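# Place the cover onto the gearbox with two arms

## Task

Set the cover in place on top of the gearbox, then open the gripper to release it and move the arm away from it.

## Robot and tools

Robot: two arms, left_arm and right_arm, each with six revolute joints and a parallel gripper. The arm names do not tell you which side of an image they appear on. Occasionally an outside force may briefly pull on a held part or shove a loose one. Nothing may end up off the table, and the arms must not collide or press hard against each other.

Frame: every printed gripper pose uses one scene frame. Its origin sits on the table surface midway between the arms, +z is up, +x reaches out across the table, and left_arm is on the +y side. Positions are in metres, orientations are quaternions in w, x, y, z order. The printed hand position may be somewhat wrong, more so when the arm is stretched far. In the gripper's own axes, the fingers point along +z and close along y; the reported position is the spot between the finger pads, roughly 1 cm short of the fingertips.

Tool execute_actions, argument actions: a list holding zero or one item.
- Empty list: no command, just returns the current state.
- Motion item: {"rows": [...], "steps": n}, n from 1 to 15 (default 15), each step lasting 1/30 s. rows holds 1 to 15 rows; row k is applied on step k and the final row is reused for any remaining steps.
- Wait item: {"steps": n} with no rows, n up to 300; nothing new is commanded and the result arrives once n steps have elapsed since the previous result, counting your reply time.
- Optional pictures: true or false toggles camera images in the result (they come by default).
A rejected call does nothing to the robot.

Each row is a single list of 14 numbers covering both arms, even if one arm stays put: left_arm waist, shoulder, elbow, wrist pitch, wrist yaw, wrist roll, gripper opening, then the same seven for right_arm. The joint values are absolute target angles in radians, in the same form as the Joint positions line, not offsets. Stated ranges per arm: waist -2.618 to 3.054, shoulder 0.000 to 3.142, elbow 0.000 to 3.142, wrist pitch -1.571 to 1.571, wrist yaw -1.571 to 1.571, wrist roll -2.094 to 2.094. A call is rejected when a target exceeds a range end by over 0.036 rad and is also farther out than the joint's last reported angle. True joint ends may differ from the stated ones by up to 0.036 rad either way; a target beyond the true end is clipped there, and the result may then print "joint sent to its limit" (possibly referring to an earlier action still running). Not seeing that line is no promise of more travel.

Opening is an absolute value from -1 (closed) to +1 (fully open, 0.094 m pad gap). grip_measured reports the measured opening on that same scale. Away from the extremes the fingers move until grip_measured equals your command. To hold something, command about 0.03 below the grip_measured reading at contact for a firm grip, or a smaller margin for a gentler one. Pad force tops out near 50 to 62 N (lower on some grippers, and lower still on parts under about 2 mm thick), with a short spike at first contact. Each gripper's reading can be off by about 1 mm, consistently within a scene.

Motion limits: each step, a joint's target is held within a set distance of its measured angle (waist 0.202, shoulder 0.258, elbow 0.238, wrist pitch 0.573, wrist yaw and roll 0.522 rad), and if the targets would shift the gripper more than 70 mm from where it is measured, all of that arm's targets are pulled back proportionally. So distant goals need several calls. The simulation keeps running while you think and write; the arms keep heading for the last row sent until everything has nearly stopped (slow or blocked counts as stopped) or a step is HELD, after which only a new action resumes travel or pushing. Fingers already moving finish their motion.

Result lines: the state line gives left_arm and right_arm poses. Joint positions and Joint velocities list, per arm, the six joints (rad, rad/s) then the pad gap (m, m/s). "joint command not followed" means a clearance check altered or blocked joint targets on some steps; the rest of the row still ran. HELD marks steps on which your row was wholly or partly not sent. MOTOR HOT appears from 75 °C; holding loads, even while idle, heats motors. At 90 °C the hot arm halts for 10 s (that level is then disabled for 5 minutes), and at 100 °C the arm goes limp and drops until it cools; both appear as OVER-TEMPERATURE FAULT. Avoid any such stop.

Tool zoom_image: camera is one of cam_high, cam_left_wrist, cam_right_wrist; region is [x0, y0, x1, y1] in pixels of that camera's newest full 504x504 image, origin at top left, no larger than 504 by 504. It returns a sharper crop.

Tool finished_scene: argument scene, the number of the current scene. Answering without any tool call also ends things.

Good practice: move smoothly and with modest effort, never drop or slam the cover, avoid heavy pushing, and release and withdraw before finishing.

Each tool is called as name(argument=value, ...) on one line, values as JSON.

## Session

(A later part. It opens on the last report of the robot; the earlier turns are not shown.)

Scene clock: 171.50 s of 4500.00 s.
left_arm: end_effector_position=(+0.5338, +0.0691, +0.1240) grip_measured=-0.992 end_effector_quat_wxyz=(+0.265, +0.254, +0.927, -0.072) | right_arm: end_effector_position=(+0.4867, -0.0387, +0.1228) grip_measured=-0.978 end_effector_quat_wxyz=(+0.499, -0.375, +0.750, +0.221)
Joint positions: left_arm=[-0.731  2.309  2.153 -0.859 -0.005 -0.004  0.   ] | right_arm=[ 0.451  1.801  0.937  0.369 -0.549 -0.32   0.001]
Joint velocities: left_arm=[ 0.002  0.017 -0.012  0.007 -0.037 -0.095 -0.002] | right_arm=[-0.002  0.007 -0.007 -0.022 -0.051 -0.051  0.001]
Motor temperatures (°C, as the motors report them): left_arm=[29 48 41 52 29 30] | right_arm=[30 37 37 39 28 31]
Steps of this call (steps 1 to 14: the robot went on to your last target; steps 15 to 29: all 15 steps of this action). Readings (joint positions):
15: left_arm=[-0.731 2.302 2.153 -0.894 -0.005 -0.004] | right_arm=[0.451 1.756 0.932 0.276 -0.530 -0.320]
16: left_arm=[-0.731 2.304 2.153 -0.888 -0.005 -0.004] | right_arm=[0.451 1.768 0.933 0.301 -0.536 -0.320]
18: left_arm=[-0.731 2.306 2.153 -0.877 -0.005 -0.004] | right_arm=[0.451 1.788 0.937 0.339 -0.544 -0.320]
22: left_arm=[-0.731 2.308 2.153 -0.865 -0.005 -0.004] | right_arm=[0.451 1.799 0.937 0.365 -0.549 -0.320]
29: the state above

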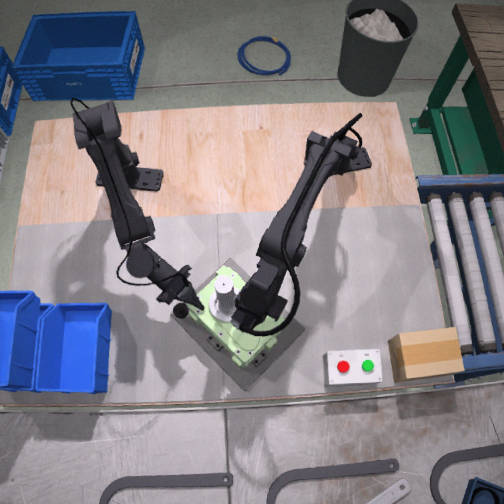

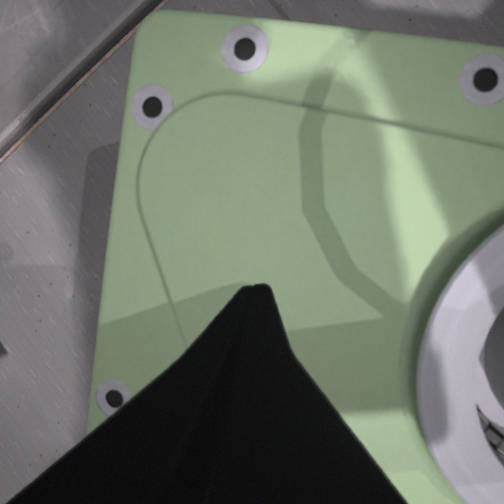

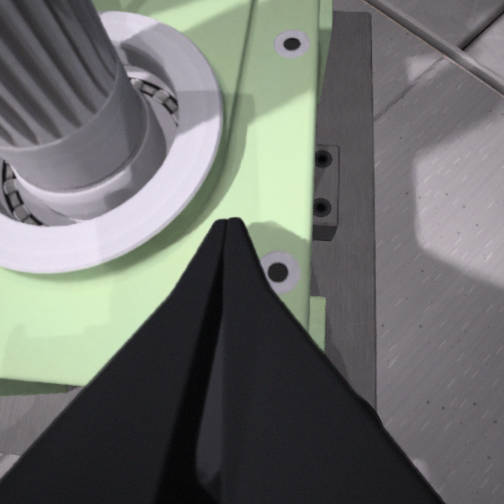

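execute_actions(actions=[{"rows":[[-0.72,2.15,2.15,-0.9,0,0,-1,0.44,1.62,0.92,0.25,-0.5,-0.32,-1],[-0.72,2.15,2.15,-0.9,0,0,-1,0.44,1.62,0.92,0.25,-0.5,-0.32,-1],[-0.72,2.15,2.15,-0.9,0,0,-1,0.44,1.62,0.92,0.25,-0.5,-0.32,-1],[-0.72,2.15,2.15,-0.9,0,0,-1,0.44,1.62,0.92,0.25,-0.5,-0.32,-1],[-0.72,2.15,2.15,-0.9,0,0,-1,0.44,1.62,0.92,0.25,-0.5,-0.32,-1],[-0.68,1.5,1.0,-0.25,0,0,1,0.40,1.4,0.55,0.5,-0.5,-0.32,1]],"steps":15}], pictures=false)

execute_actions(actions=[{"rows":[[-0.68,1.5,1.0,-0.25,0,0,1,0.40,1.5,0.5,0.7,-0.5,-0.32,1]],"steps":15}], pictures=false)

execute_actions(actions=[{"rows":[[-0.70,1.57,0.4,0.9,0.09,0,1,0.40,1.58,0.42,0.85,-0.5,-0.32,1]],"steps":15}])

Scene clock: 172.93 s of 4500.00 s.
left_arm: end_effector_position=(+0.4758, +0.1308, +0.3051) grip_measured=+1.000 end_effector_quat_wxyz=(+0.509, +0.206, +0.826, -0.128) | right_arm: end_effector_position=(+0.4116, -0.0859, +0.1485) grip_measured=+1.000 end_effector_quat_wxyz=(+0.549, -0.351, +0.737, +0.182)
Joint positions: left_arm=[-0.684  1.598  1.494 -0.361 -0.004 -0.004  0.094] | right_arm=[ 0.404  1.403  0.552  0.462 -0.506 -0.32   0.094]
Joint velocities: left_arm=[ 0.051 -2.327 -2.215  0.813  0.066  0.007  0.   ] | right_arm=[-0.007 -0.012  0.017  0.007  0.022  0.066  0.   ]
Motor temperatures (°C, as the motors report them): left_arm=[29 48 41 52 29 30] | right_arm=[30 37 37 39 28 31]
Steps of this call (steps 1 to 15: the robot went on to your last target; steps 16 to 28: nothing new was sent; steps 29 to 43: all 15 steps of this action). Readings (joint positions):
29: left_arm=[-0.731 2.294 2.151 -0.856 -0.005 -0.004] | right_arm=[0.451 1.781 0.936 0.361 -0.543 -0.320]
30: left_arm=[-0.731 2.280 2.144 -0.870 -0.005 -0.004] | right_arm=[0.451 1.749 0.926 0.327 -0.533 -0.320]
32: left_arm=[-0.731 2.239 2.141 -0.892 -0.005 -0.004] | right_arm=[0.449 1.681 0.920 0.291 -0.522 -0.320]
36: left_arm=[-0.722 2.082 2.002 -0.709 -0.004 -0.004] | right_arm=[0.421 1.469 0.732 0.413 -0.510 -0.320]
43: the state above

Scene clock: 173.43 s of 4500.00 s.
left_arm: end_effector_position=(+0.4032, +0.1701, +0.1211) grip_measured=+1.000 end_effector_quat_wxyz=(+0.347, +0.226, +0.906, -0.087) | right_arm: end_effector_position=(+0.4207, -0.0843, +0.1391) grip_measured=+1.000 end_effector_quat_wxyz=(+0.577, -0.352, +0.716, +0.175)
Joint positions: left_arm=[-0.684  1.534  0.986 -0.291 -0.004 -0.004  0.094] | right_arm=[ 0.404  1.501  0.51   0.673 -0.503 -0.32   0.094]
Joint velocities: left_arm=[-0.002 -0.115 -0.007  0.242  0.081  0.007  0.   ] | right_arm=[ 0.027 -0.007 -0.007  0.051  0.095  0.037  0.   ]
Motor temperatures (°C, as the motors report them): left_arm=[29 48 41 52 29 30] | right_arm=[30 37 37 39 28 31]
Steps of this call (steps 1 to 15: all 15 steps of this action). Readings (joint positions):
1: left_arm=[-0.684 1.528 1.420 -0.332 -0.004 -0.004] | right_arm=[0.404 1.414 0.545 0.498 -0.506 -0.320]
2: left_arm=[-0.684 1.474 1.355 -0.304 -0.004 -0.004] | right_arm=[0.404 1.435 0.540 0.546 -0.505 -0.320]
4: left_arm=[-0.684 1.431 1.260 -0.275 -0.004 -0.004] | right_arm=[0.404 1.477 0.528 0.600 -0.504 -0.320]
8: left_arm=[-0.684 1.464 1.089 -0.253 -0.004 -0.004] | right_arm=[0.404 1.501 0.510 0.633 -0.503 -0.320]
15: the state above

Scene clock: 173.93 s of 4500.00 s.
left_arm: end_effector_position=(+0.3760, +0.1651, +0.0753) grip_measured=+1.000 end_effector_quat_wxyz=(+0.521, +0.226, +0.806, -0.168) | right_arm: end_effector_position=(+0.4110, -0.0865, +0.1094) grip_measured=+1.000 end_effector_quat_wxyz=(+0.572, -0.352, +0.720, +0.176)
Joint positions: left_arm=[-0.691  1.589  0.382  0.793  0.078 -0.004  0.094] | right_arm=[ 0.404  1.581  0.427  0.824 -0.503 -0.32   0.094]
Joint velocities: left_arm=[ 0.002 -0.007 -0.012  0.696  0.051 -0.051  0.   ] | right_arm=[0.012 0.002 0.002 0.037 0.007 0.051 0.   ]
Motor temperatures (°C, as the motors report them): left_arm=[29 48 41 52 29 30] | right_arm=[30 37 37 39 28 31]
Steps of this call (steps 1 to 15: all 15 steps of this action). Readings (joint positions):
1: left_arm=[-0.684 1.530 0.945 -0.196 0.007 -0.004] | right_arm=[0.404 1.509 0.499 0.706 -0.503 -0.320]
2: left_arm=[-0.685 1.528 0.880 -0.054 0.021 -0.004] | right_arm=[0.404 1.523 0.484 0.747 -0.503 -0.320]
4: left_arm=[-0.689 1.541 0.730 0.189 0.044 -0.004] | right_arm=[0.404 1.556 0.453 0.780 -0.503 -0.320]
8: left_arm=[-0.691 1.582 0.436 0.546 0.066 -0.004] | right_arm=[0.404 1.581 0.427 0.789 -0.503 -0.320]
15: the state above

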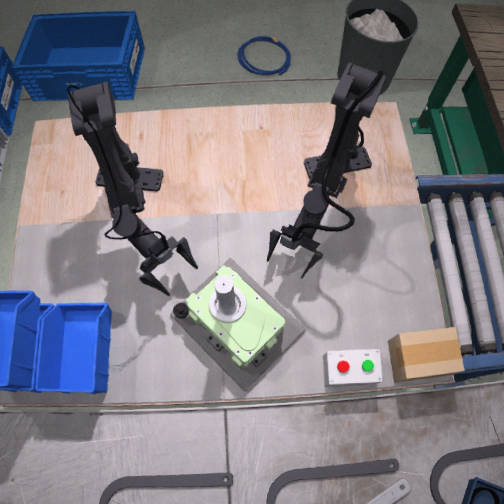

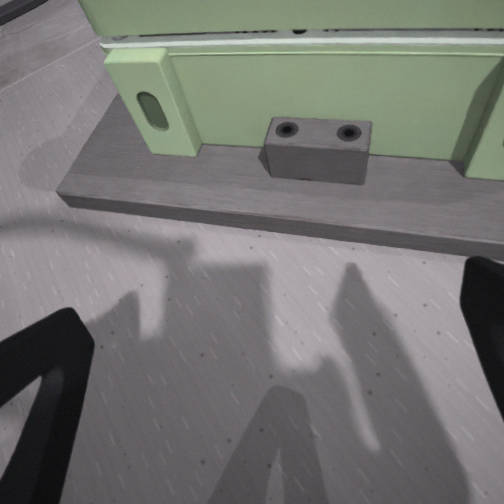

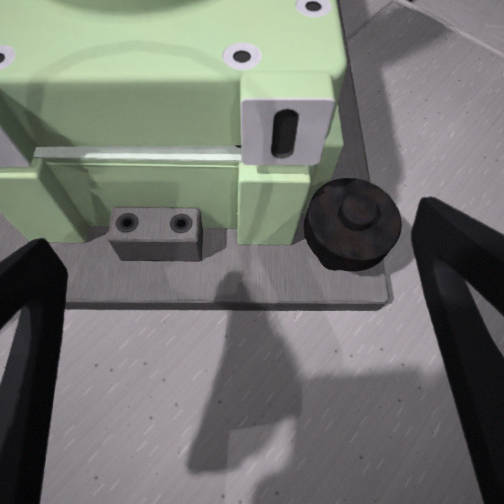

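execute_actions(actions=[{"rows":[[-0.7,1.5,1.3,-0.5,0,0,-1,0.6,1.3,1.0,-0.5,0,0,-1]],"steps":15}], pictures=false)

execute_actions(actions=[{"rows":[[-0.72,1.9,1.85,-0.75,0,0,-1,0.67,1.6,1.4,-0.69,0,0,-1]],"steps":12}], pictures=false)

execute_actions(actions=[{"rows":[[-0.735,2.2,2.18,-0.91,0,0,-1,0.675,1.72,1.46,-0.69,0,0,-1]],"steps":15}])

Scene clock: 175.57 s of 4500.00 s.
left_arm: end_effector_position=(+0.4422, +0.1423, +0.2588) grip_measured=-0.991 end_effector_quat_wxyz=(+0.470, +0.217, +0.846, -0.126) | right_arm: end_effector_position=(+0.4068, -0.0911, +0.2043) grip_measured=-0.978 end_effector_quat_wxyz=(+0.423, -0.203, +0.878, +0.099)
Joint positions: left_arm=[-0.692  1.498  1.289 -0.345  0.01  -0.004  0.   ] | right_arm=[ 0.603  1.297  1.003 -0.378 -0.025 -0.017  0.001]
Joint velocities: left_arm=[ 0.002 -0.3    0.178 -0.476 -0.007  0.037 -0.001] | right_arm=[ 0.002  0.085 -0.007 -0.93   0.11   0.037 -0.001]
Motor temperatures (°C, as the motors report them): left_arm=[29 47 41 52 29 30] | right_arm=[30 37 37 40 28 31]
Steps of this call (steps 1 to 30: the robot went on to your last target; steps 31 to 34: nothing new was sent; steps 35 to 49: all 15 steps of this action). Readings (joint positions):
35: left_arm=[-0.692 1.577 0.416 0.786 0.072 -0.004] | right_arm=[0.432 1.551 0.454 0.736 -0.425 -0.276]
36: left_arm=[-0.692 1.567 0.478 0.646 0.060 -0.004] | right_arm=[0.482 1.501 0.502 0.592 -0.337 -0.224]
38: left_arm=[-0.692 1.552 0.626 0.409 0.040 -0.004] | right_arm=[0.570 1.399 0.637 0.349 -0.223 -0.146]
42: left_arm=[-0.692 1.537 0.943 -0.028 0.020 -0.004] | right_arm=[0.603 1.314 0.941 -0.034 -0.099 -0.063]
49: the state above

Scene clock: 175.97 s of 4500.00 s.
left_arm: end_effector_position=(+0.4949, +0.1015, +0.2025) grip_measured=-0.991 end_effector_quat_wxyz=(+0.338, +0.241, +0.905, -0.094) | right_arm: end_effector_position=(+0.4354, -0.0502, +0.1802) grip_measured=-0.978 end_effector_quat_wxyz=(+0.313, -0.233, +0.917, +0.081)
Joint positions: left_arm=[-0.713  1.942  1.802 -0.713  0.006 -0.004  0.   ] | right_arm=[ 0.668  1.626  1.365 -0.65  -0.008 -0.006  0.001]
Joint velocities: left_arm=[-0.007 -0.066  0.105 -0.3   -0.022 -0.037 -0.   ] | right_arm=[ 0.002 -0.002  0.002 -0.095  0.154 -0.037 -0.001]
Motor temperatures (°C, as the motors report them): left_arm=[29 47 41 52 29 30] | right_arm=[30 37 37 39 28 31]
Steps of this call (steps 1 to 12: all 12 steps of this action). Readings (joint positions):
1: left_arm=[-0.694 1.519 1.340 -0.424 0.008 -0.004] | right_arm=[0.610 1.330 1.041 -0.454 -0.017 -0.014]
2: left_arm=[-0.698 1.577 1.428 -0.502 0.007 -0.004] | right_arm=[0.625 1.399 1.116 -0.523 -0.011 -0.012]
4: left_arm=[-0.707 1.730 1.608 -0.575 0.006 -0.004] | right_arm=[0.653 1.547 1.267 -0.574 -0.010 -0.009]
8: left_arm=[-0.713 1.931 1.798 -0.635 0.006 -0.004] | right_arm=[0.668 1.630 1.356 -0.612 -0.010 -0.007]
12: the state above

Scene clock: 176.47 s of 4500.00 s.
left_arm: end_effector_position=(+0.5238, +0.0754, +0.1590) grip_measured=-0.991 end_effector_quat_wxyz=(+0.279, +0.253, +0.923, -0.080) | right_arm: end_effector_position=(+0.4463, -0.0445, +0.1572) grip_measured=-0.978 end_effector_quat_wxyz=(+0.281, -0.236, +0.928, +0.073)
Joint positions: left_arm=[-0.728  2.228  2.139 -0.894  0.005 -0.004  0.   ] | right_arm=[ 0.668  1.729  1.428 -0.681 -0.007 -0.005  0.001]
Joint velocities: left_arm=[-0.022 -0.017 -0.007 -0.007 -0.037 -0.037 -0.   ] | right_arm=[ 0.007 -0.012  0.002  0.022 -0.037 -0.007 -0.001]
Motor temperatures (°C, as the motors report them): left_arm=[29 48 41 52 29 30] | right_arm=[30 37 37 39 28 31]
Steps of this call (steps 1 to 15: all 15 steps of this action). Readings (joint positions):
1: left_arm=[-0.713 1.974 1.854 -0.771 0.005 -0.004] | right_arm=[0.668 1.637 1.377 -0.666 -0.008 -0.005]
2: left_arm=[-0.715 2.029 1.945 -0.812 0.005 -0.004] | right_arm=[0.668 1.656 1.399 -0.674 -0.007 -0.005]
4: left_arm=[-0.720 2.142 2.094 -0.820 0.005 -0.004] | right_arm=[0.668 1.695 1.426 -0.671 -0.007 -0.005]
8: left_arm=[-0.727 2.222 2.139 -0.852 0.005 -0.004] | right_arm=[0.668 1.728 1.428 -0.679 -0.007 -0.005]
15: the state above

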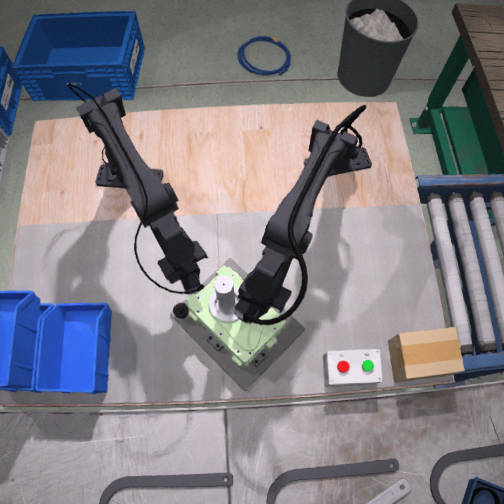

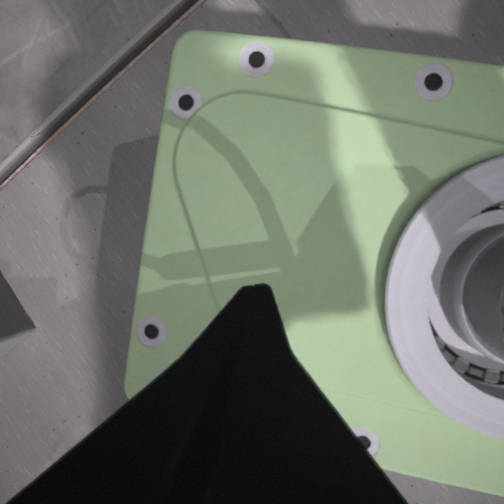

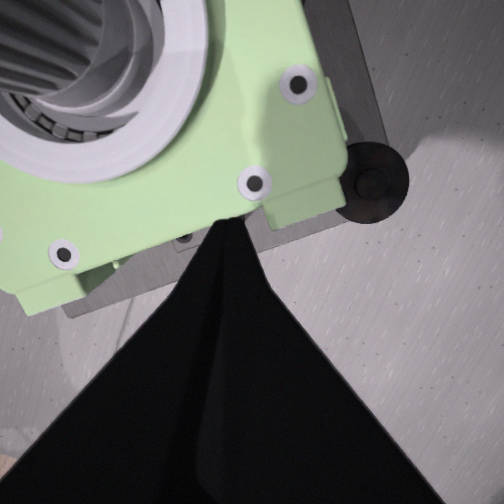

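execute_actions(actions=[{"rows":[[-0.735,2.22,2.18,-0.91,0,0,-1,0.68,1.83,1.56,-0.71,0,0,-1]],"steps":12}])

Scene clock: 177.43 s of 4500.00 s.
left_arm: end_effector_position=(+0.5231, +0.0758, +0.1587) grip_measured=-0.991 end_effector_quat_wxyz=(+0.277, +0.253, +0.924, -0.079) | right_arm: end_effector_position=(+0.4648, -0.0330, +0.1452) grip_measured=-0.978 end_effector_quat_wxyz=(+0.267, -0.238, +0.931, +0.070)
Joint positions: left_arm=[-0.728  2.227  2.139 -0.898  0.005 -0.004  0.   ] | right_arm=[ 0.672  1.837  1.527 -0.702 -0.006 -0.005  0.001]
Joint velocities: left_arm=[-0.012  0.002  0.002 -0.066 -0.037  0.007 -0.003] | right_arm=[ 0.002 -0.002  0.017  0.066  0.022 -0.037  0.001]
Motor temperatures (°C, as the motors report them): left_arm=[29 48 41 52 29 30] | right_arm=[30 37 37 39 28 31]
Steps of this call (steps 1 to 15: the robot went on to your last target; steps 16 to 17: nothing new was sent; steps 18 to 29: all 12 steps of this action). Readings (joint positions):
18: left_arm=[-0.728 2.227 2.139 -0.898 0.005 -0.004] | right_arm=[0.668 1.742 1.446 -0.699 -0.007 -0.005]
19: left_arm=[-0.728 2.227 2.139 -0.898 0.005 -0.004] | right_arm=[0.668 1.765 1.479 -0.708 -0.007 -0.005]
21: left_arm=[-0.728 2.227 2.139 -0.898 0.005 -0.004] | right_arm=[0.669 1.808 1.521 -0.698 -0.006 -0.005]
25: left_arm=[-0.728 2.227 2.139 -0.898 0.005 -0.004] | right_arm=[0.671 1.836 1.527 -0.700 -0.006 -0.005]
29: the state above

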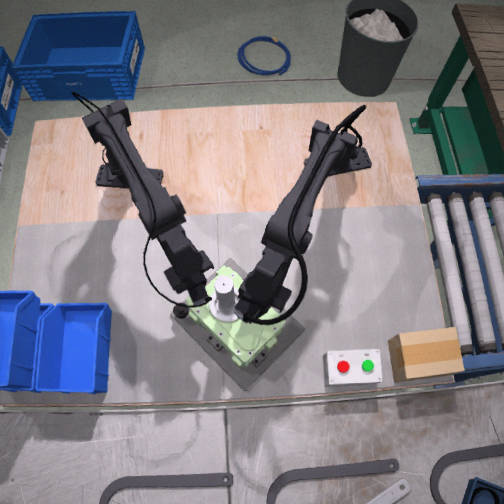

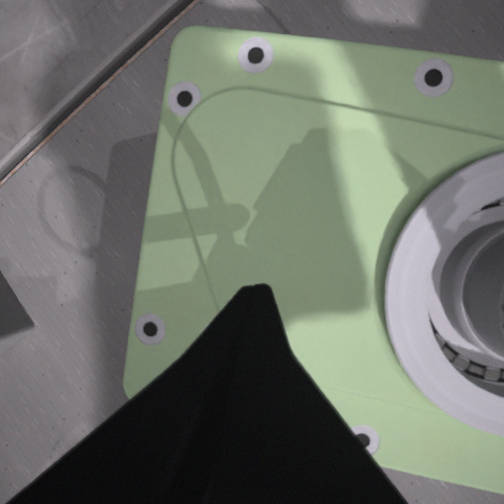

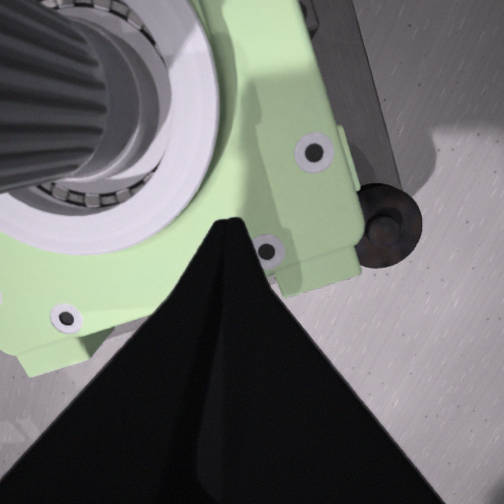

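execute_actions(actions=[{"rows":[[-0.735,2.24,2.17,-0.91,0,0,-1,0.67,1.85,1.55,-0.71,0,0,-1],[-0.735,2.25,2.17,-0.91,0,0,-1,0.67,1.86,1.55,-0.71,0,0,-1],[-0.735,2.26,2.17,-0.91,0,0,-1,0.67,1.87,1.55,-0.71,0,0,-1],[-0.735,2.27,2.17,-0.91,0,0,-1,0.67,1.88,1.55,-0.71,0,0,-1],[-0.735,2.28,2.17,-0.91,0,0,-1,0.67,1.89,1.55,-0.71,0,0,-1],[-0.735,2.29,2.17,-0.91,0,0,-1,0.67,1.90,1.55,-0.72,0,0,-1],[-0.735,2.29,2.17,-0.91,0,0,-1,0.67,1.92,1.54,-0.75,0,0,-1],[-0.735,2.29,2.17,-0.91,0,0,-1,0.67,1.94,1.53,-0.78,0,0,-1],[-0.735,2.29,2.17,-0.91,0,0,-1,0.67,1.96,1.52,-0.81,0,0,-1],[-0.735,2.29,2.17,-0.91,0,0,-1,0.67,1.98,1.50,-0.85,0,0,-1]],"steps":15}])

Scene clock: 178.73 s of 4500.00 s.
left_arm: end_effector_position=(+0.5263, +0.0740, +0.1275) grip_measured=-0.991 end_effector_quat_wxyz=(+0.253, +0.255, +0.931, -0.072) | right_arm: end_effector_position=(+0.4659, -0.0324, +0.1212) grip_measured=-0.978 end_effector_quat_wxyz=(+0.242, -0.239, +0.938, +0.064)
Joint positions: left_arm=[-0.728  2.291  2.148 -0.895  0.004 -0.004  0.   ] | right_arm=[ 0.672  1.892  1.53  -0.702 -0.006 -0.005  0.001]
Joint velocities: left_arm=[-0.017 -0.002 -0.007  0.007 -0.022 -0.022 -0.001] | right_arm=[-0.007 -0.022 -0.002  0.037 -0.037 -0.022 -0.   ]
Motor temperatures (°C, as the motors report them): left_arm=[29 48 41 52 29 30] | right_arm=[30 37 37 39 28 31]
Steps of this call (steps 1 to 15: the robot went on to your last target; steps 16 to 24: nothing new was sent; steps 25 to 39: all 15 steps of this action). Readings (joint positions):
25: left_arm=[-0.728 2.228 2.139 -0.899 0.005 -0.004] | right_arm=[0.672 1.837 1.527 -0.702 -0.006 -0.005]
26: left_arm=[-0.728 2.230 2.139 -0.899 0.005 -0.004] | right_arm=[0.672 1.839 1.527 -0.702 -0.006 -0.005]
28: left_arm=[-0.728 2.239 2.139 -0.899 0.005 -0.004] | right_arm=[0.672 1.848 1.527 -0.702 -0.006 -0.005]
32: left_arm=[-0.728 2.278 2.139 -0.899 0.005 -0.004] | right_arm=[0.672 1.887 1.529 -0.702 -0.006 -0.005]
39: the state above

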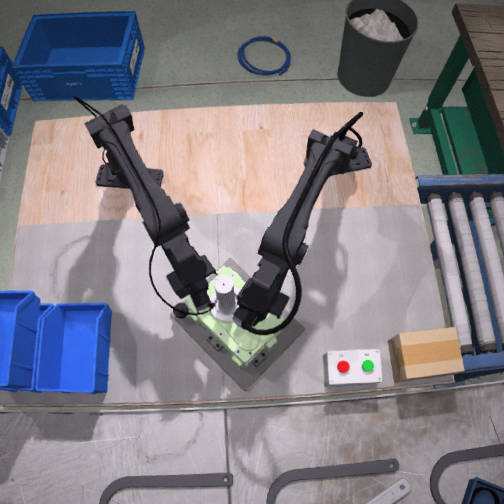

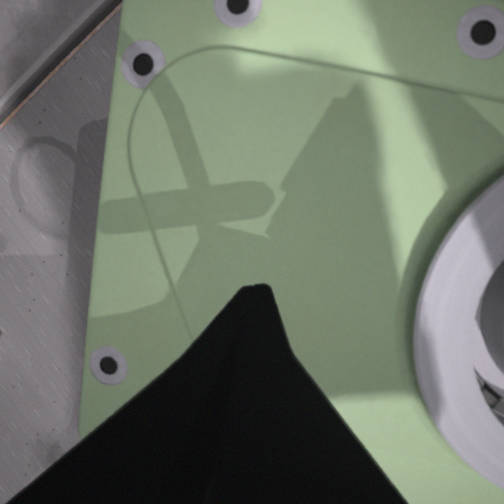

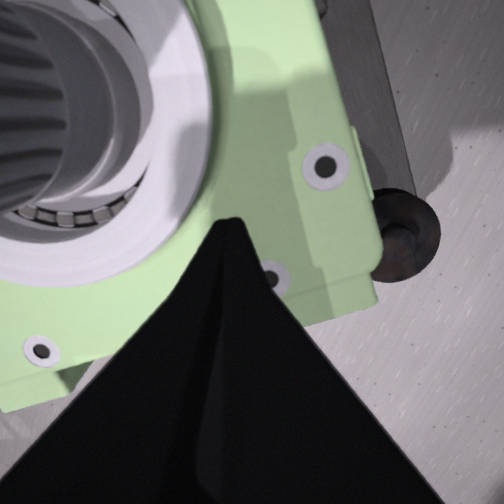

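execute_actions(actions=[{"rows":[[-0.735,2.33,2.15,-0.95,0,0,-1,0.67,2.0,1.48,-0.85,0,0,-1],[-0.735,2.35,2.14,-0.98,0,0,-1,0.67,2.0,1.48,-0.85,0,0,-1],[-0.735,2.37,2.13,-1.0,0,0,-1,0.67,2.0,1.48,-0.85,0,0,-1],[-0.735,2.39,2.12,-1.03,0,0,-1,0.67,2.0,1.48,-0.85,0,0,-1]],"steps":15}])

Scene clock: 179.93 s of 4500.00 s.
left_arm: end_effector_position=(+0.5255, +0.0745, +0.1233) grip_measured=-0.991 end_effector_quat_wxyz=(+0.248, +0.255, +0.932, -0.071) | right_arm: end_effector_position=(+0.4659, -0.0324, +0.1209) grip_measured=-0.978 end_effector_quat_wxyz=(+0.242, -0.239, +0.938, +0.064)
Joint positions: left_arm=[-0.728  2.297  2.148 -0.9    0.004 -0.004  0.   ] | right_arm=[ 0.672  1.893  1.53  -0.702 -0.006 -0.005  0.001]
Joint velocities: left_arm=[-0.002 -0.007  0.002  0.007 -0.007  0.037 -0.   ] | right_arm=[ 0.017 -0.002 -0.007  0.007  0.037 -0.037  0.   ]
Motor temperatures (°C, as the motors report them): left_arm=[29 49 41 52 29 30] | right_arm=[30 37 37 39 28 31]
Steps of this call (steps 1 to 15: the robot went on to your last target; steps 16 to 21: nothing new was sent; steps 22 to 36: all 15 steps of this action). Readings (joint positions):
22: left_arm=[-0.728 2.293 2.148 -0.898 0.004 -0.004] | right_arm=[0.672 1.893 1.530 -0.702 -0.006 -0.005]
23: left_arm=[-0.728 2.294 2.148 -0.899 0.004 -0.004] | right_arm=[0.672 1.893 1.530 -0.702 -0.006 -0.005]
25: left_arm=[-0.728 2.297 2.148 -0.900 0.004 -0.004] | right_arm=[0.672 1.893 1.530 -0.702 -0.006 -0.005]
29: left_arm=[-0.728 2.297 2.148 -0.900 0.004 -0.004] | right_arm=[0.672 1.893 1.530 -0.702 -0.006 -0.005]
36: the state above

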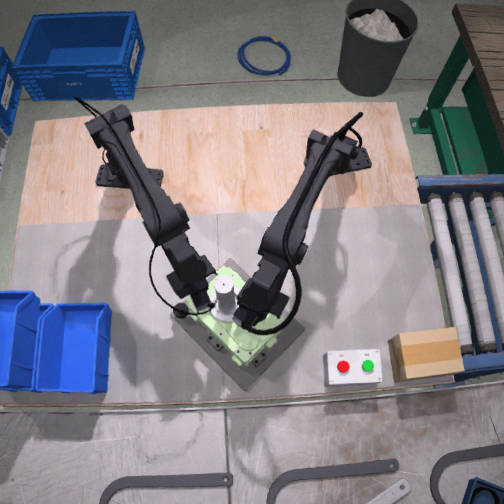

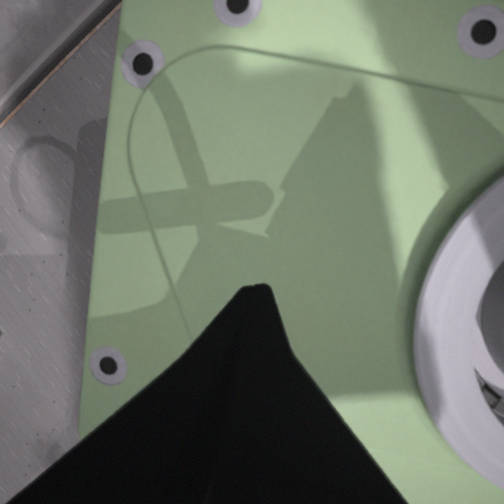

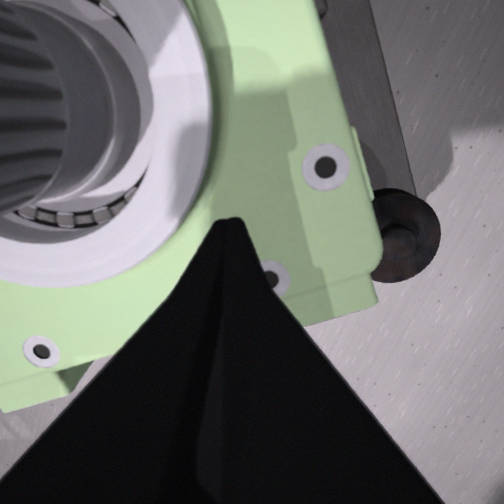

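execute_actions(actions=[{"rows":[[-0.735,2.46,2.16,-1.12,0,0,-1,0.67,2.08,1.53,-0.97,0,0,-1]],"steps":15}], pictures=false)

Scene clock: 180.97 s of 4500.00 s.
left_arm: end_effector_position=(+0.5260, +0.0742, +0.1228) grip_measured=-0.991 end_effector_quat_wxyz=(+0.241, +0.256, +0.934, -0.069) | right_arm: end_effector_position=(+0.4696, -0.0304, +0.1207) grip_measured=-0.978 end_effector_quat_wxyz=(+0.233, -0.240, +0.940, +0.061)
Joint positions: left_arm=[-0.728  2.319  2.189 -0.934  0.004 -0.004  0.   ] | right_arm=[ 0.672  1.923  1.579 -0.739 -0.006 -0.005  0.001]
Joint velocities: left_arm=[ 0.012  0.007 -0.012  0.022 -0.095 -0.007  0.   ] | right_arm=[ 0.002 -0.017  0.007  0.037 -0.022 -0.095 -0.   ]
Motor temperatures (°C, as the motors report them): left_arm=[29 48 41 51 29 30] | right_arm=[30 37 37 39 28 31]
Steps of this call (steps 1 to 15: the robot went on to your last target; step 16: nothing new was sent; steps 17 to 31: all 15 steps of this action). Readings (joint positions):
17: left_arm=[-0.728 2.301 2.155 -0.905 0.004 -0.004] | right_arm=[0.672 1.897 1.537 -0.709 -0.006 -0.005]
18: left_arm=[-0.728 2.307 2.165 -0.913 0.004 -0.004] | right_arm=[0.672 1.905 1.549 -0.718 -0.006 -0.005]
20: left_arm=[-0.728 2.313 2.178 -0.924 0.004 -0.004] | right_arm=[0.672 1.916 1.566 -0.726 -0.006 -0.005]
24: left_arm=[-0.728 2.317 2.187 -0.932 0.004 -0.004] | right_arm=[0.672 1.922 1.576 -0.736 -0.006 -0.005]
31: the state above

execute_actions(actions=[{"rows":[[-0.735,2.29,2.17,-0.92,0,0,-1,0.67,1.82,1.55,-0.71,0,0,-1],[-0.735,2.29,2.17,-0.92,0,0,-1,0.67,1.82,1.55,-0.71,0,0,-1],[-0.735,2.29,2.17,-0.92,0,0,-1,0.67,1.82,1.55,-0.71,0,0,-1],[-0.735,2.29,2.17,-0.92,0,0,-1,0.67,1.68,1.38,-0.68,0,0,-1],[-0.735,2.29,2.17,-0.92,0,0,-1,0.67,1.68,1.38,-0.68,0,0,-1],[-0.735,2.29,2.17,-0.92,0,0,-1,0.67,1.68,1.38,-0.68,0,0,-1],[-0.735,2.29,2.17,-0.92,0,0,-1,0.7,1.68,1.38,-0.68,0,0,-1],[-0.735,2.29,2.17,-0.92,0,0,-1,0.75,1.68,1.38,-0.68,0,0,-1],[-0.735,2.29,2.17,-0.92,0,0,-1,0.835,1.68,1.39,-0.68,0,0,-1]],"steps":15}], pictures=false)

execute_actions(actions=[{"rows":[[-0.735,2.29,2.17,-0.92,0,0,-1,0.835,1.75,1.46,-0.69,0,0,-1]],"steps":10}])

Scene clock: 182.77 s of 4500.00 s.
left_arm: end_effector_position=(+0.5270, +0.0736, +0.1278) grip_measured=-0.991 end_effector_quat_wxyz=(+0.247, +0.255, +0.932, -0.071) | right_arm: end_effector_position=(+0.3923, +0.0185, +0.1623) grip_measured=-0.978 end_effector_quat_wxyz=(+0.274, -0.319, +0.902, +0.100)
Joint positions: left_arm=[-0.728  2.311  2.189 -0.929  0.004 -0.004  0.   ] | right_arm=[ 0.853  1.687  1.398 -0.69  -0.008 -0.003  0.001]
Joint velocities: left_arm=[ 0.002  0.007 -0.017 -0.037 -0.007 -0.022  0.   ] | right_arm=[ 0.002 -0.022  0.002  0.066 -0.051 -0.037 -0.   ]
Motor temperatures (°C, as the motors report them): left_arm=[29 48 41 51 29 30] | right_arm=[30 37 37 39 28 31]
Steps of this call (steps 1 to 15: the robot went on to your last target; steps 16 to 39: nothing new was sent; steps 40 to 54: all 15 steps of this action). Readings (joint positions):
40: left_arm=[-0.728 2.311 2.189 -0.929 0.004 -0.004] | right_arm=[0.672 1.909 1.576 -0.729 -0.006 -0.005]
41: left_arm=[-0.728 2.311 2.189 -0.929 0.004 -0.004] | right_arm=[0.672 1.897 1.566 -0.728 -0.006 -0.005]
43: left_arm=[-0.728 2.311 2.189 -0.929 0.004 -0.004] | right_arm=[0.672 1.850 1.525 -0.699 -0.006 -0.005]
47: left_arm=[-0.728 2.311 2.189 -0.929 0.004 -0.004] | right_arm=[0.683 1.703 1.399 -0.705 -0.001 -0.004]
54: the state above

Scene clock: 183.10 s of 4500.00 s.
left_arm: end_effector_position=(+0.5270, +0.0736, +0.1278) grip_measured=-0.991 end_effector_quat_wxyz=(+0.247, +0.255, +0.932, -0.071) | right_arm: end_effector_position=(+0.4024, +0.0196, +0.1439) grip_measured=-0.978 end_effector_quat_wxyz=(+0.256, -0.316, +0.909, +0.091)
Joint positions: left_arm=[-0.728  2.311  2.189 -0.929  0.004 -0.004  0.   ] | right_arm=[ 0.841  1.756  1.427 -0.691 -0.006 -0.003  0.001]
Joint velocities: left_arm=[-0.017  0.002 -0.002  0.037 -0.037  0.037 -0.001] | right_arm=[-0.002 -0.017 -0.002 -0.051 -0.037  0.022 -0.001]
Motor temperatures (°C, as the motors report them): left_arm=[29 48 41 51 29 30] | right_arm=[30 37 37 39 28 31]
Steps of this call (steps 1 to 10: all 10 steps of this action). Readings (joint positions):
1: left_arm=[-0.728 2.311 2.189 -0.929 0.004 -0.004] | right_arm=[0.851 1.694 1.403 -0.694 -0.008 -0.003]
2: left_arm=[-0.728 2.311 2.189 -0.929 0.004 -0.004] | right_arm=[0.848 1.706 1.414 -0.695 -0.008 -0.003]
4: left_arm=[-0.728 2.311 2.189 -0.929 0.004 -0.004] | right_arm=[0.843 1.731 1.426 -0.691 -0.007 -0.003]
8: left_arm=[-0.728 2.311 2.189 -0.929 0.004 -0.004] | right_arm=[0.841 1.755 1.427 -0.691 -0.006 -0.003]
10: the state above

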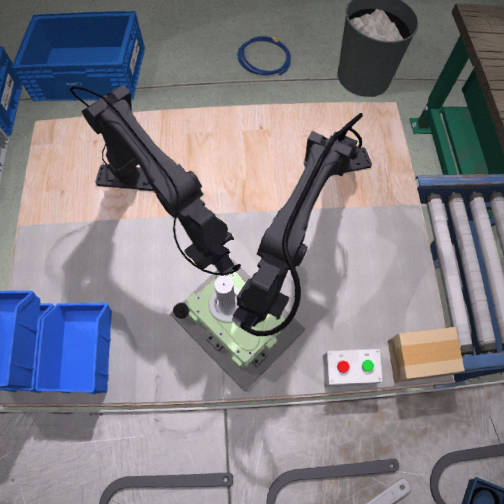

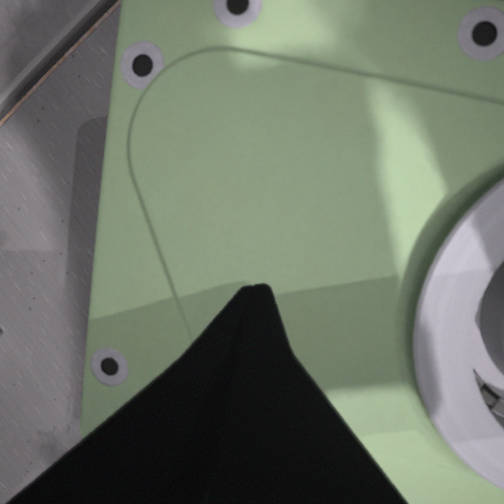

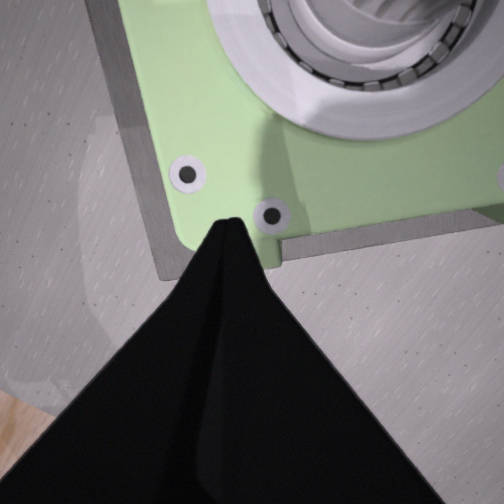

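At the corner; go slightly forward and press.

execute_actions(actions=[{"rows":[[-0.735,2.29,2.17,-0.92,0,0,-1,0.83,1.79,1.51,-0.70,0,0,-1],[-0.735,2.29,2.17,-0.92,0,0,-1,0.83,1.79,1.51,-0.70,0,0,-1],[-0.735,2.29,2.17,-0.92,0,0,-1,0.83,1.80,1.51,-0.70,0,0,-1],[-0.735,2.29,2.17,-0.92,0,0,-1,0.83,1.81,1.51,-0.70,0,0,-1],[-0.735,2.29,2.17,-0.92,0,0,-1,0.83,1.82,1.51,-0.70,0,0,-1],[-0.735,2.29,2.17,-0.92,0,0,-1,0.83,1.83,1.51,-0.70,0,0,-1],[-0.735,2.29,2.17,-0.92,0,0,-1,0.83,1.84,1.51,-0.70,0,0,-1],[-0.735,2.29,2.17,-0.92,0,0,-1,0.83,1.85,1.51,-0.71,0,0,-1],[-0.735,2.29,2.17,-0.92,0,0,-1,0.83,1.87,1.5,-0.74,0,0,-1],[-0.735,2.29,2.17,-0.92,0,0,-1,0.83,1.90,1.49,-0.78,0,0,-1],[-0.735,2.29,2.17,-0.92,0,0,-1,0.83,1.93,1.47,-0.82,0,0,-1],[-0.735,2.29,2.17,-0.92,0,0,-1,0.83,1.96,1.44,-0.86,0,0,-1]],"steps":15}])

Scene clock: 184.40 s of 4500.00 s.
left_arm: end_effector_position=(+0.5270, +0.0736, +0.1278) grip_measured=-0.991 end_effector_quat_wxyz=(+0.247, +0.255, +0.932, -0.071) | right_arm: end_effector_position=(+0.4043, +0.0218, +0.1168) grip_measured=-0.978 end_effector_quat_wxyz=(+0.213, -0.320, +0.920, +0.078)
Joint positions: left_arm=[-0.728  2.311  2.189 -0.929  0.004 -0.004  0.   ] | right_arm=[ 0.841  1.85   1.479 -0.743 -0.009 -0.004  0.001]
Joint velocities: left_arm=[ 0.007  0.007 -0.007 -0.007 -0.051  0.037  0.001] | right_arm=[ 0.012  0.012  0.002  0.066 -0.051  0.007 -0.001]
Motor temperatures (°C, as the motors report them): left_arm=[29 49 40 51 29 30] | right_arm=[30 37 37 38 28 31]
Steps of this call (steps 1 to 15: the robot went on to your last target; steps 16 to 24: nothing new was sent; steps 25 to 39: all 15 steps of this action). Readings (joint positions):
25: left_arm=[-0.728 2.311 2.189 -0.929 0.004 -0.004] | right_arm=[0.841 1.760 1.435 -0.698 -0.006 -0.003]
26: left_arm=[-0.728 2.311 2.189 -0.929 0.004 -0.004] | right_arm=[0.841 1.769 1.449 -0.702 -0.006 -0.003]
28: left_arm=[-0.728 2.311 2.189 -0.929 0.004 -0.004] | right_arm=[0.841 1.786 1.471 -0.700 -0.006 -0.003]
32: left_arm=[-0.728 2.311 2.189 -0.929 0.004 -0.004] | right_arm=[0.841 1.814 1.479 -0.707 -0.007 -0.005]
39: the state above

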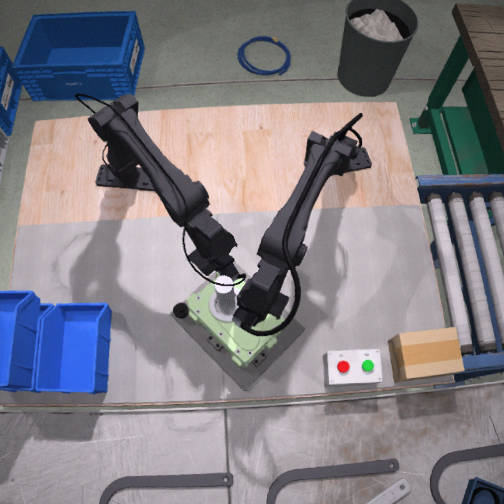

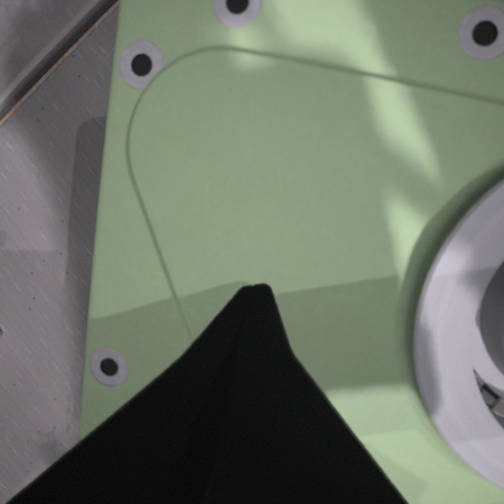

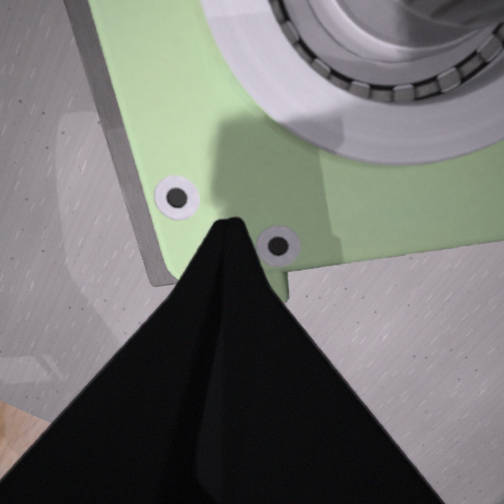

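execute_actions(actions=[{"rows":[[-0.735,2.24,2.2,-0.9,0,0,-1,0.83,1.74,1.46,-0.70,0,0,-1],[-0.735,2.24,2.2,-0.9,0,0,-1,0.83,1.74,1.46,-0.70,0,0,-1],[-0.735,2.24,2.2,-0.9,0,0,-1,0.83,1.70,1.42,-0.70,0,0,-1],[-0.735,2.24,2.2,-0.9,0,0,-1,0.83,1.68,1.38,-0.68,0,0,-1],[-0.735,2.24,2.2,-0.9,0,0,-1,0.83,1.68,1.38,-0.68,0,0,-1],[-0.735,2.24,2.2,-0.9,0,0,-1,0.83,1.68,1.38,-0.68,0,0,-1],[-0.735,2.28,2.24,-0.82,0,0,-1,0.78,1.68,1.38,-0.68,0,0,-1],[-0.735,2.28,2.24,-0.82,0,0,-1,0.72,1.68,1.38,-0.68,0,0,-1],[-0.735,2.30,2.26,-0.77,0,0,-1,0.66,1.68,1.38,-0.68,0,0,-1],[-0.735,2.30,2.26,-0.77,0,0,-1,0.625,1.68,1.39,-0.68,0,0,-1]],"steps":15}], pictures=false)

execute_actions(actions=[{"rows":[[-0.735,2.33,2.26,-0.77,0,0,-1,0.625,1.89,1.635,-0.73,0,0,-1]],"steps":12}])

Scene clock: 192.80 s of 4500.00 s.
left_arm: end_effector_position=(+0.5538, +0.0576, +0.1690) grip_measured=-0.991 end_effector_quat_wxyz=(+0.329, +0.248, +0.906, -0.093) | right_arm: end_effector_position=(+0.4521, -0.0780, +0.1619) grip_measured=-0.978 end_effector_quat_wxyz=(+0.285, -0.201, +0.935, +0.057)
Joint positions: left_arm=[-0.728  2.297  2.23  -0.807  0.004 -0.004  0.   ] | right_arm=[ 0.601  1.691  1.402 -0.693  0.008 -0.003  0.001]
Joint velocities: left_arm=[ 0.022  0.071 -0.012  0.139 -0.007 -0.037 -0.   ] | right_arm=[0.002 0.012 0.012 0.051 0.037 0.022 0.   ]
Motor temperatures (°C, as the motors report them): left_arm=[29 53 39 50 29 30] | right_arm=[30 36 36 37 27 31]
Steps of this call (steps 1 to 15: the robot went on to your last target; steps 16 to 90: nothing new was sent; then 4.90 s passed at rest; steps 91 to 105: all 15 steps of this action). Readings (joint positions):
91: left_arm=[-0.728 2.308 2.189 -0.928 0.004 -0.004] | right_arm=[0.841 1.834 1.477 -0.732 -0.009 -0.004]
92: left_arm=[-0.728 2.304 2.189 -0.928 0.004 -0.004] | right_arm=[0.841 1.821 1.469 -0.732 -0.009 -0.005]
94: left_arm=[-0.728 2.291 2.189 -0.927 0.004 -0.004] | right_arm=[0.841 1.773 1.437 -0.716 -0.009 -0.005]
98: left_arm=[-0.728 2.272 2.203 -0.904 0.004 -0.004] | right_arm=[0.817 1.695 1.402 -0.710 -0.013 -0.005]
105: the state above

Scene clock: 193.20 s of 4500.00 s.
left_arm: end_effector_position=(+0.5577, +0.0552, +0.1443) grip_measured=-0.991 end_effector_quat_wxyz=(+0.314, +0.250, +0.912, -0.089) | right_arm: end_effector_position=(+0.4909, -0.0499, +0.1396) grip_measured=-0.978 end_effector_quat_wxyz=(+0.264, -0.212, +0.939, +0.057)
Joint positions: left_arm=[-0.728  2.343  2.23  -0.792  0.004 -0.004  0.   ] | right_arm=[ 0.62   1.909  1.606 -0.721  0.005 -0.003  0.001]
Joint velocities: left_arm=[-0.007  0.002 -0.007  0.051  0.007  0.081 -0.   ] | right_arm=[ 0.002  0.002 -0.007 -0.081 -0.095 -0.051 -0.   ]
Motor temperatures (°C, as the motors report them): left_arm=[29 53 39 50 29 30] | right_arm=[30 36 36 37 27 31]
Steps of this call (steps 1 to 12: all 12 steps of this action). Readings (joint positions):
1: left_arm=[-0.728 2.301 2.230 -0.803 0.004 -0.004] | right_arm=[0.603 1.716 1.439 -0.727 0.008 -0.003]
2: left_arm=[-0.728 2.306 2.230 -0.798 0.004 -0.004] | right_arm=[0.607 1.765 1.507 -0.746 0.008 -0.003]
4: left_arm=[-0.728 2.319 2.230 -0.793 0.004 -0.004] | right_arm=[0.615 1.850 1.593 -0.712 0.007 -0.003]
8: left_arm=[-0.728 2.339 2.230 -0.792 0.004 -0.004] | right_arm=[0.620 1.906 1.606 -0.714 0.005 -0.003]
12: the state above

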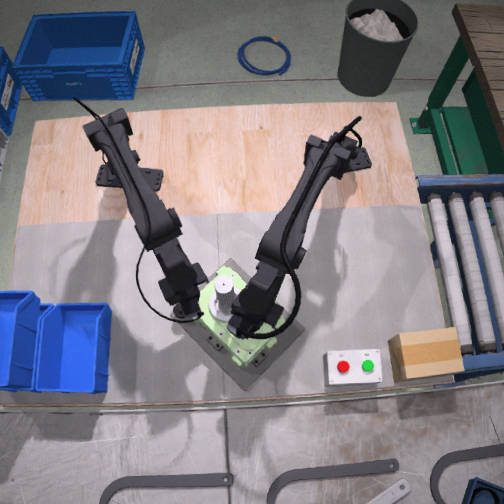

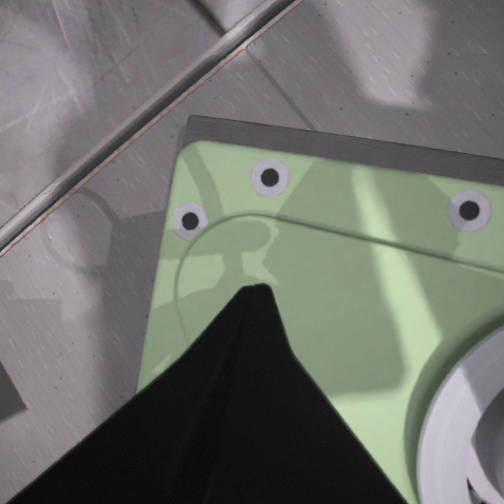

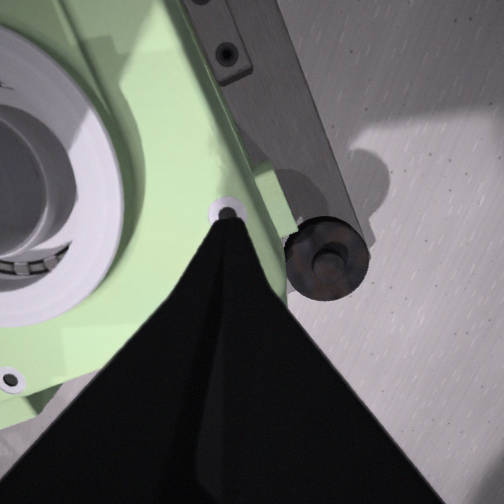

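execute_actions(actions=[{"rows":[[-0.735,2.35,2.25,-0.79,0,0,-1,0.64,1.91,1.63,-0.73,0,0,-1],[-0.735,2.36,2.25,-0.79,0,0,-1,0.64,1.92,1.63,-0.73,0,0,-1],[-0.735,2.37,2.25,-0.79,0,0,-1,0.64,1.93,1.63,-0.73,0,0,-1],[-0.735,2.38,2.25,-0.79,0,0,-1,0.64,1.94,1.63,-0.73,0,0,-1],[-0.735,2.39,2.25,-0.80,0,0,-1,0.64,1.95,1.63,-0.73,0,0,-1],[-0.735,2.40,2.25,-0.82,0,0,-1,0.64,1.96,1.62,-0.74,0,0,-1],[-0.735,2.42,2.24,-0.85,0,0,-1,0.63,1.98,1.61,-0.77,0,0,-1],[-0.735,2.44,2.22,-0.89,0,0,-1,0.63,2.0,1.60,-0.80,0,0,-1],[-0.735,2.46,2.21,-0.93,0,0,-1,0.63,2.03,1.58,-0.84,0,0,-1],[-0.735,2.48,2.20,-0.96,0,0,-1,0.63,2.06,1.56,-0.88,0,0,-1]],"steps":15}])

Scene clock: 194.70 s of 4500.00 s.
left_arm: end_effector_position=(+0.5602, +0.0539, +0.1261) grip_measured=-0.991 end_effector_quat_wxyz=(+0.304, +0.251, +0.915, -0.086) | right_arm: end_effector_position=(+0.4886, -0.0436, +0.1212) grip_measured=-0.978 end_effector_quat_wxyz=(+0.245, -0.219, +0.943, +0.055)
Joint positions: left_arm=[-0.728  2.378  2.233 -0.784  0.004 -0.004  0.   ] | right_arm=[ 0.633  1.949  1.608 -0.722  0.003 -0.003  0.001]
Joint velocities: left_arm=[-0.012 -0.012  0.007 -0.081 -0.007  0.037 -0.001] | right_arm=[-0.007 -0.017 -0.007  0.007 -0.007 -0.037  0.   ]
Motor temperatures (°C, as the motors report them): left_arm=[29 53 39 50 29 30] | right_arm=[30 37 36 37 27 31]
Steps of this call (steps 1 to 15: the robot went on to your last target; steps 16 to 30: nothing new was sent; steps 31 to 45: all 15 steps of this action). Readings (joint positions):
31: left_arm=[-0.728 2.343 2.230 -0.790 0.004 -0.004] | right_arm=[0.621 1.909 1.606 -0.722 0.005 -0.003]
32: left_arm=[-0.728 2.344 2.230 -0.790 0.004 -0.004] | right_arm=[0.622 1.909 1.606 -0.722 0.005 -0.003]
34: left_arm=[-0.728 2.351 2.230 -0.790 0.004 -0.004] | right_arm=[0.628 1.913 1.606 -0.722 0.005 -0.003]
38: left_arm=[-0.728 2.376 2.233 -0.784 0.004 -0.004] | right_arm=[0.633 1.945 1.608 -0.722 0.003 -0.003]
45: the state above

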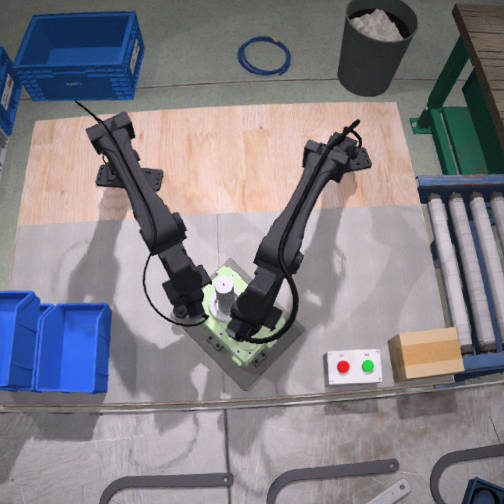

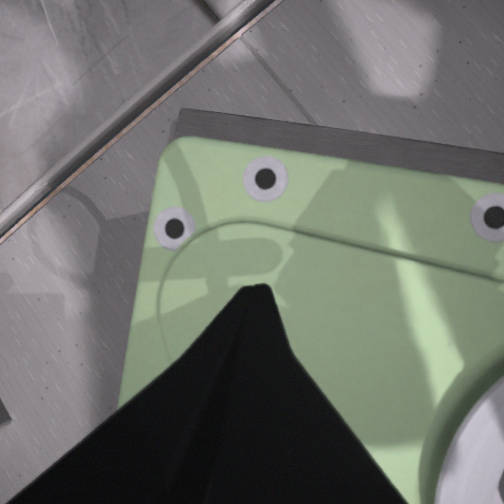

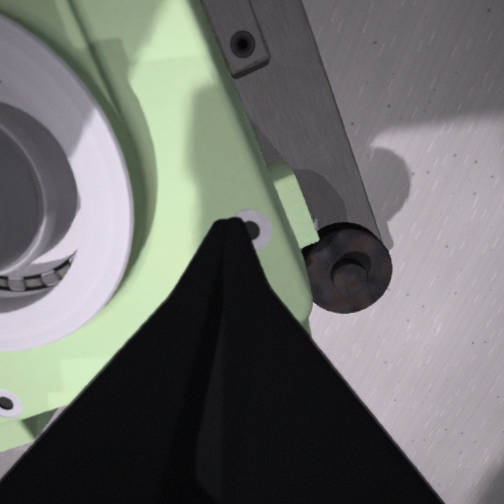

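execute_actions(actions=[{"rows":[[-0.73,2.28,2.25,-0.8,0,0,-1,0.63,1.82,1.6,-0.72,0,0,-1],[-0.73,2.28,2.25,-0.8,0,0,-1,0.63,1.82,1.6,-0.72,0,0,-1],[-0.73,2.28,2.25,-0.8,0,0,-1,0.63,1.82,1.6,-0.72,0,0,-1],[-0.73,2.28,2.25,-0.8,0,0,-1,0.63,1.82,1.6,-0.72,0,0,-1],[-0.73,2.28,2.25,-0.8,0,0,-1,0.63,1.82,1.6,-0.72,0,0,-1],[-0.7,1.7,1.5,-0.6,0,0,-1,0.45,1.5,1.2,-0.6,0,0,-1]],"steps":15}], pictures=false)

execute_actions(actions=[{"rows":[[-0.7,1.6,1.4,-0.6,0,0,-1,0.1,1.9,1.3,0.3,-1.4,0,1]],"steps":15}])

zoom_image(camera="cam_high", region=[160,250,320,400])

Scene clock: 196.87 s of 4500.00 s.
left_arm: end_effector_position=(+0.4500, +0.1324, +0.2302) grip_measured=-0.991 end_effector_quat_wxyz=(+0.369, +0.234, +0.894, -0.099) | right_arm: end_effector_position=(+0.4413, -0.1560, +0.1758) grip_measured=-0.978 end_effector_quat_wxyz=(+0.322, -0.121, +0.938, +0.037)
Joint positions: left_arm=[-0.705  1.683  1.543 -0.647  0.003 -0.004  0.   ] | right_arm=[ 0.436  1.498  1.219 -0.631  0.009 -0.002  0.001]
Joint velocities: left_arm=[ 0.012 -0.603 -0.247  0.081  0.051  0.037 -0.001] | right_arm=[ 0.1    0.017 -0.105  0.051 -0.081 -0.022 -0.001]
Motor temperatures (°C, as the motors report them): left_arm=[29 52 39 50 29 30] | right_arm=[30 37 36 37 27 31]
Steps of this call (steps 1 to 15: the robot went on to your last target; steps 16 to 50: nothing new was sent; steps 51 to 65: all 15 steps of this action). Readings (joint positions):
51: left_arm=[-0.728 2.367 2.234 -0.781 0.004 -0.004] | right_arm=[0.633 1.934 1.606 -0.714 0.003 -0.003]
52: left_arm=[-0.728 2.361 2.234 -0.791 0.004 -0.004] | right_arm=[0.633 1.919 1.599 -0.720 0.003 -0.003]
54: left_arm=[-0.728 2.340 2.234 -0.797 0.004 -0.004] | right_arm=[0.633 1.884 1.597 -0.726 0.003 -0.003]
58: left_arm=[-0.721 2.158 2.009 -0.695 0.004 -0.004] | right_arm=[0.563 1.715 1.442 -0.648 -0.012 -0.003]
65: the state above

Scene clock: 197.37 s of 4500.00 s.
left_arm: end_effector_position=(+0.4298, +0.1438, +0.2125) grip_measured=-0.991 end_effector_quat_wxyz=(+0.358, +0.235, +0.899, -0.096) | right_arm: end_effector_position=(+0.5362, -0.1400, +0.1936) grip_measured=+1.000 end_effector_quat_wxyz=(+0.459, -0.249, +0.730, +0.441)
Joint positions: left_arm=[-0.705  1.607  1.408 -0.612  0.003 -0.004  0.   ] | right_arm=[ 0.086  1.944  1.275  0.194 -1.144 -0.001  0.094]
Joint velocities: left_arm=[-0.022 -0.002  0.012  0.007 -0.022  0.022 -0.001] | right_arm=[ 0.193 -0.232  0.007  0.637 -1.692  0.066  0.   ]
Motor temperatures (°C, as the motors report them): left_arm=[29 52 39 50 29 30] | right_arm=[30 37 36 37 27 31]
Steps of this call (steps 1 to 15: all 15 steps of this action). Readings (joint positions):
1: left_arm=[-0.705 1.657 1.517 -0.625 0.003 -0.004] | right_arm=[0.423 1.514 1.220 -0.603 -0.046 -0.002]
2: left_arm=[-0.705 1.630 1.482 -0.610 0.003 -0.004] | right_arm=[0.393 1.547 1.230 -0.541 -0.117 -0.002]
4: left_arm=[-0.705 1.604 1.436 -0.612 0.003 -0.004] | right_arm=[0.309 1.652 1.255 -0.382 -0.261 -0.002]
8: left_arm=[-0.705 1.607 1.409 -0.612 0.003 -0.004] | right_arm=[0.124 1.892 1.275 -0.003 -0.623 -0.002]
15: the state above

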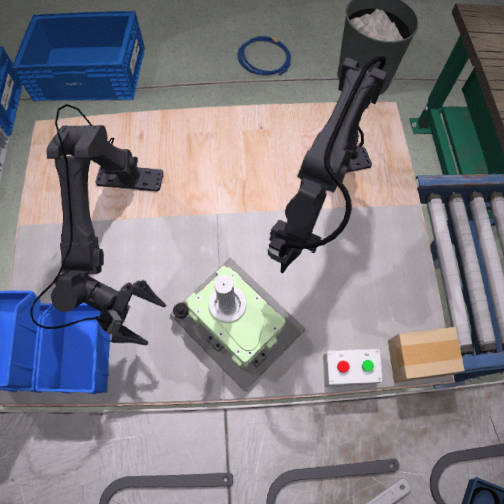

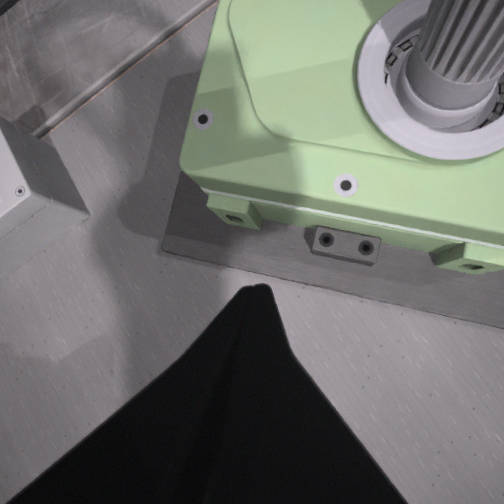

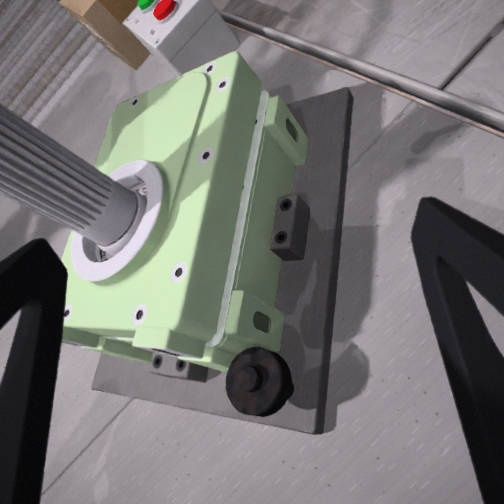

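Region (160, 250, 320, 400) of cam_high's 504x504 image, scaled by 3.150, with more detail than that image has; it fills the top 472 rows of this view, and the rest is white.

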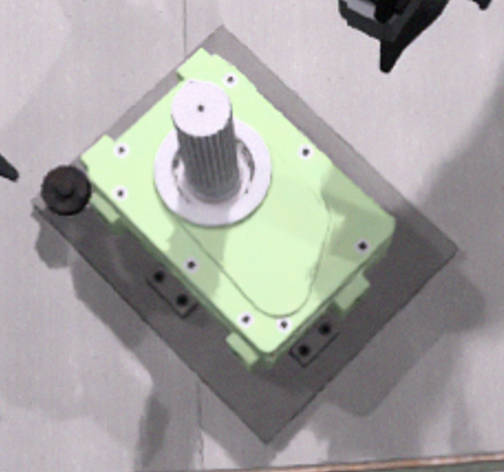

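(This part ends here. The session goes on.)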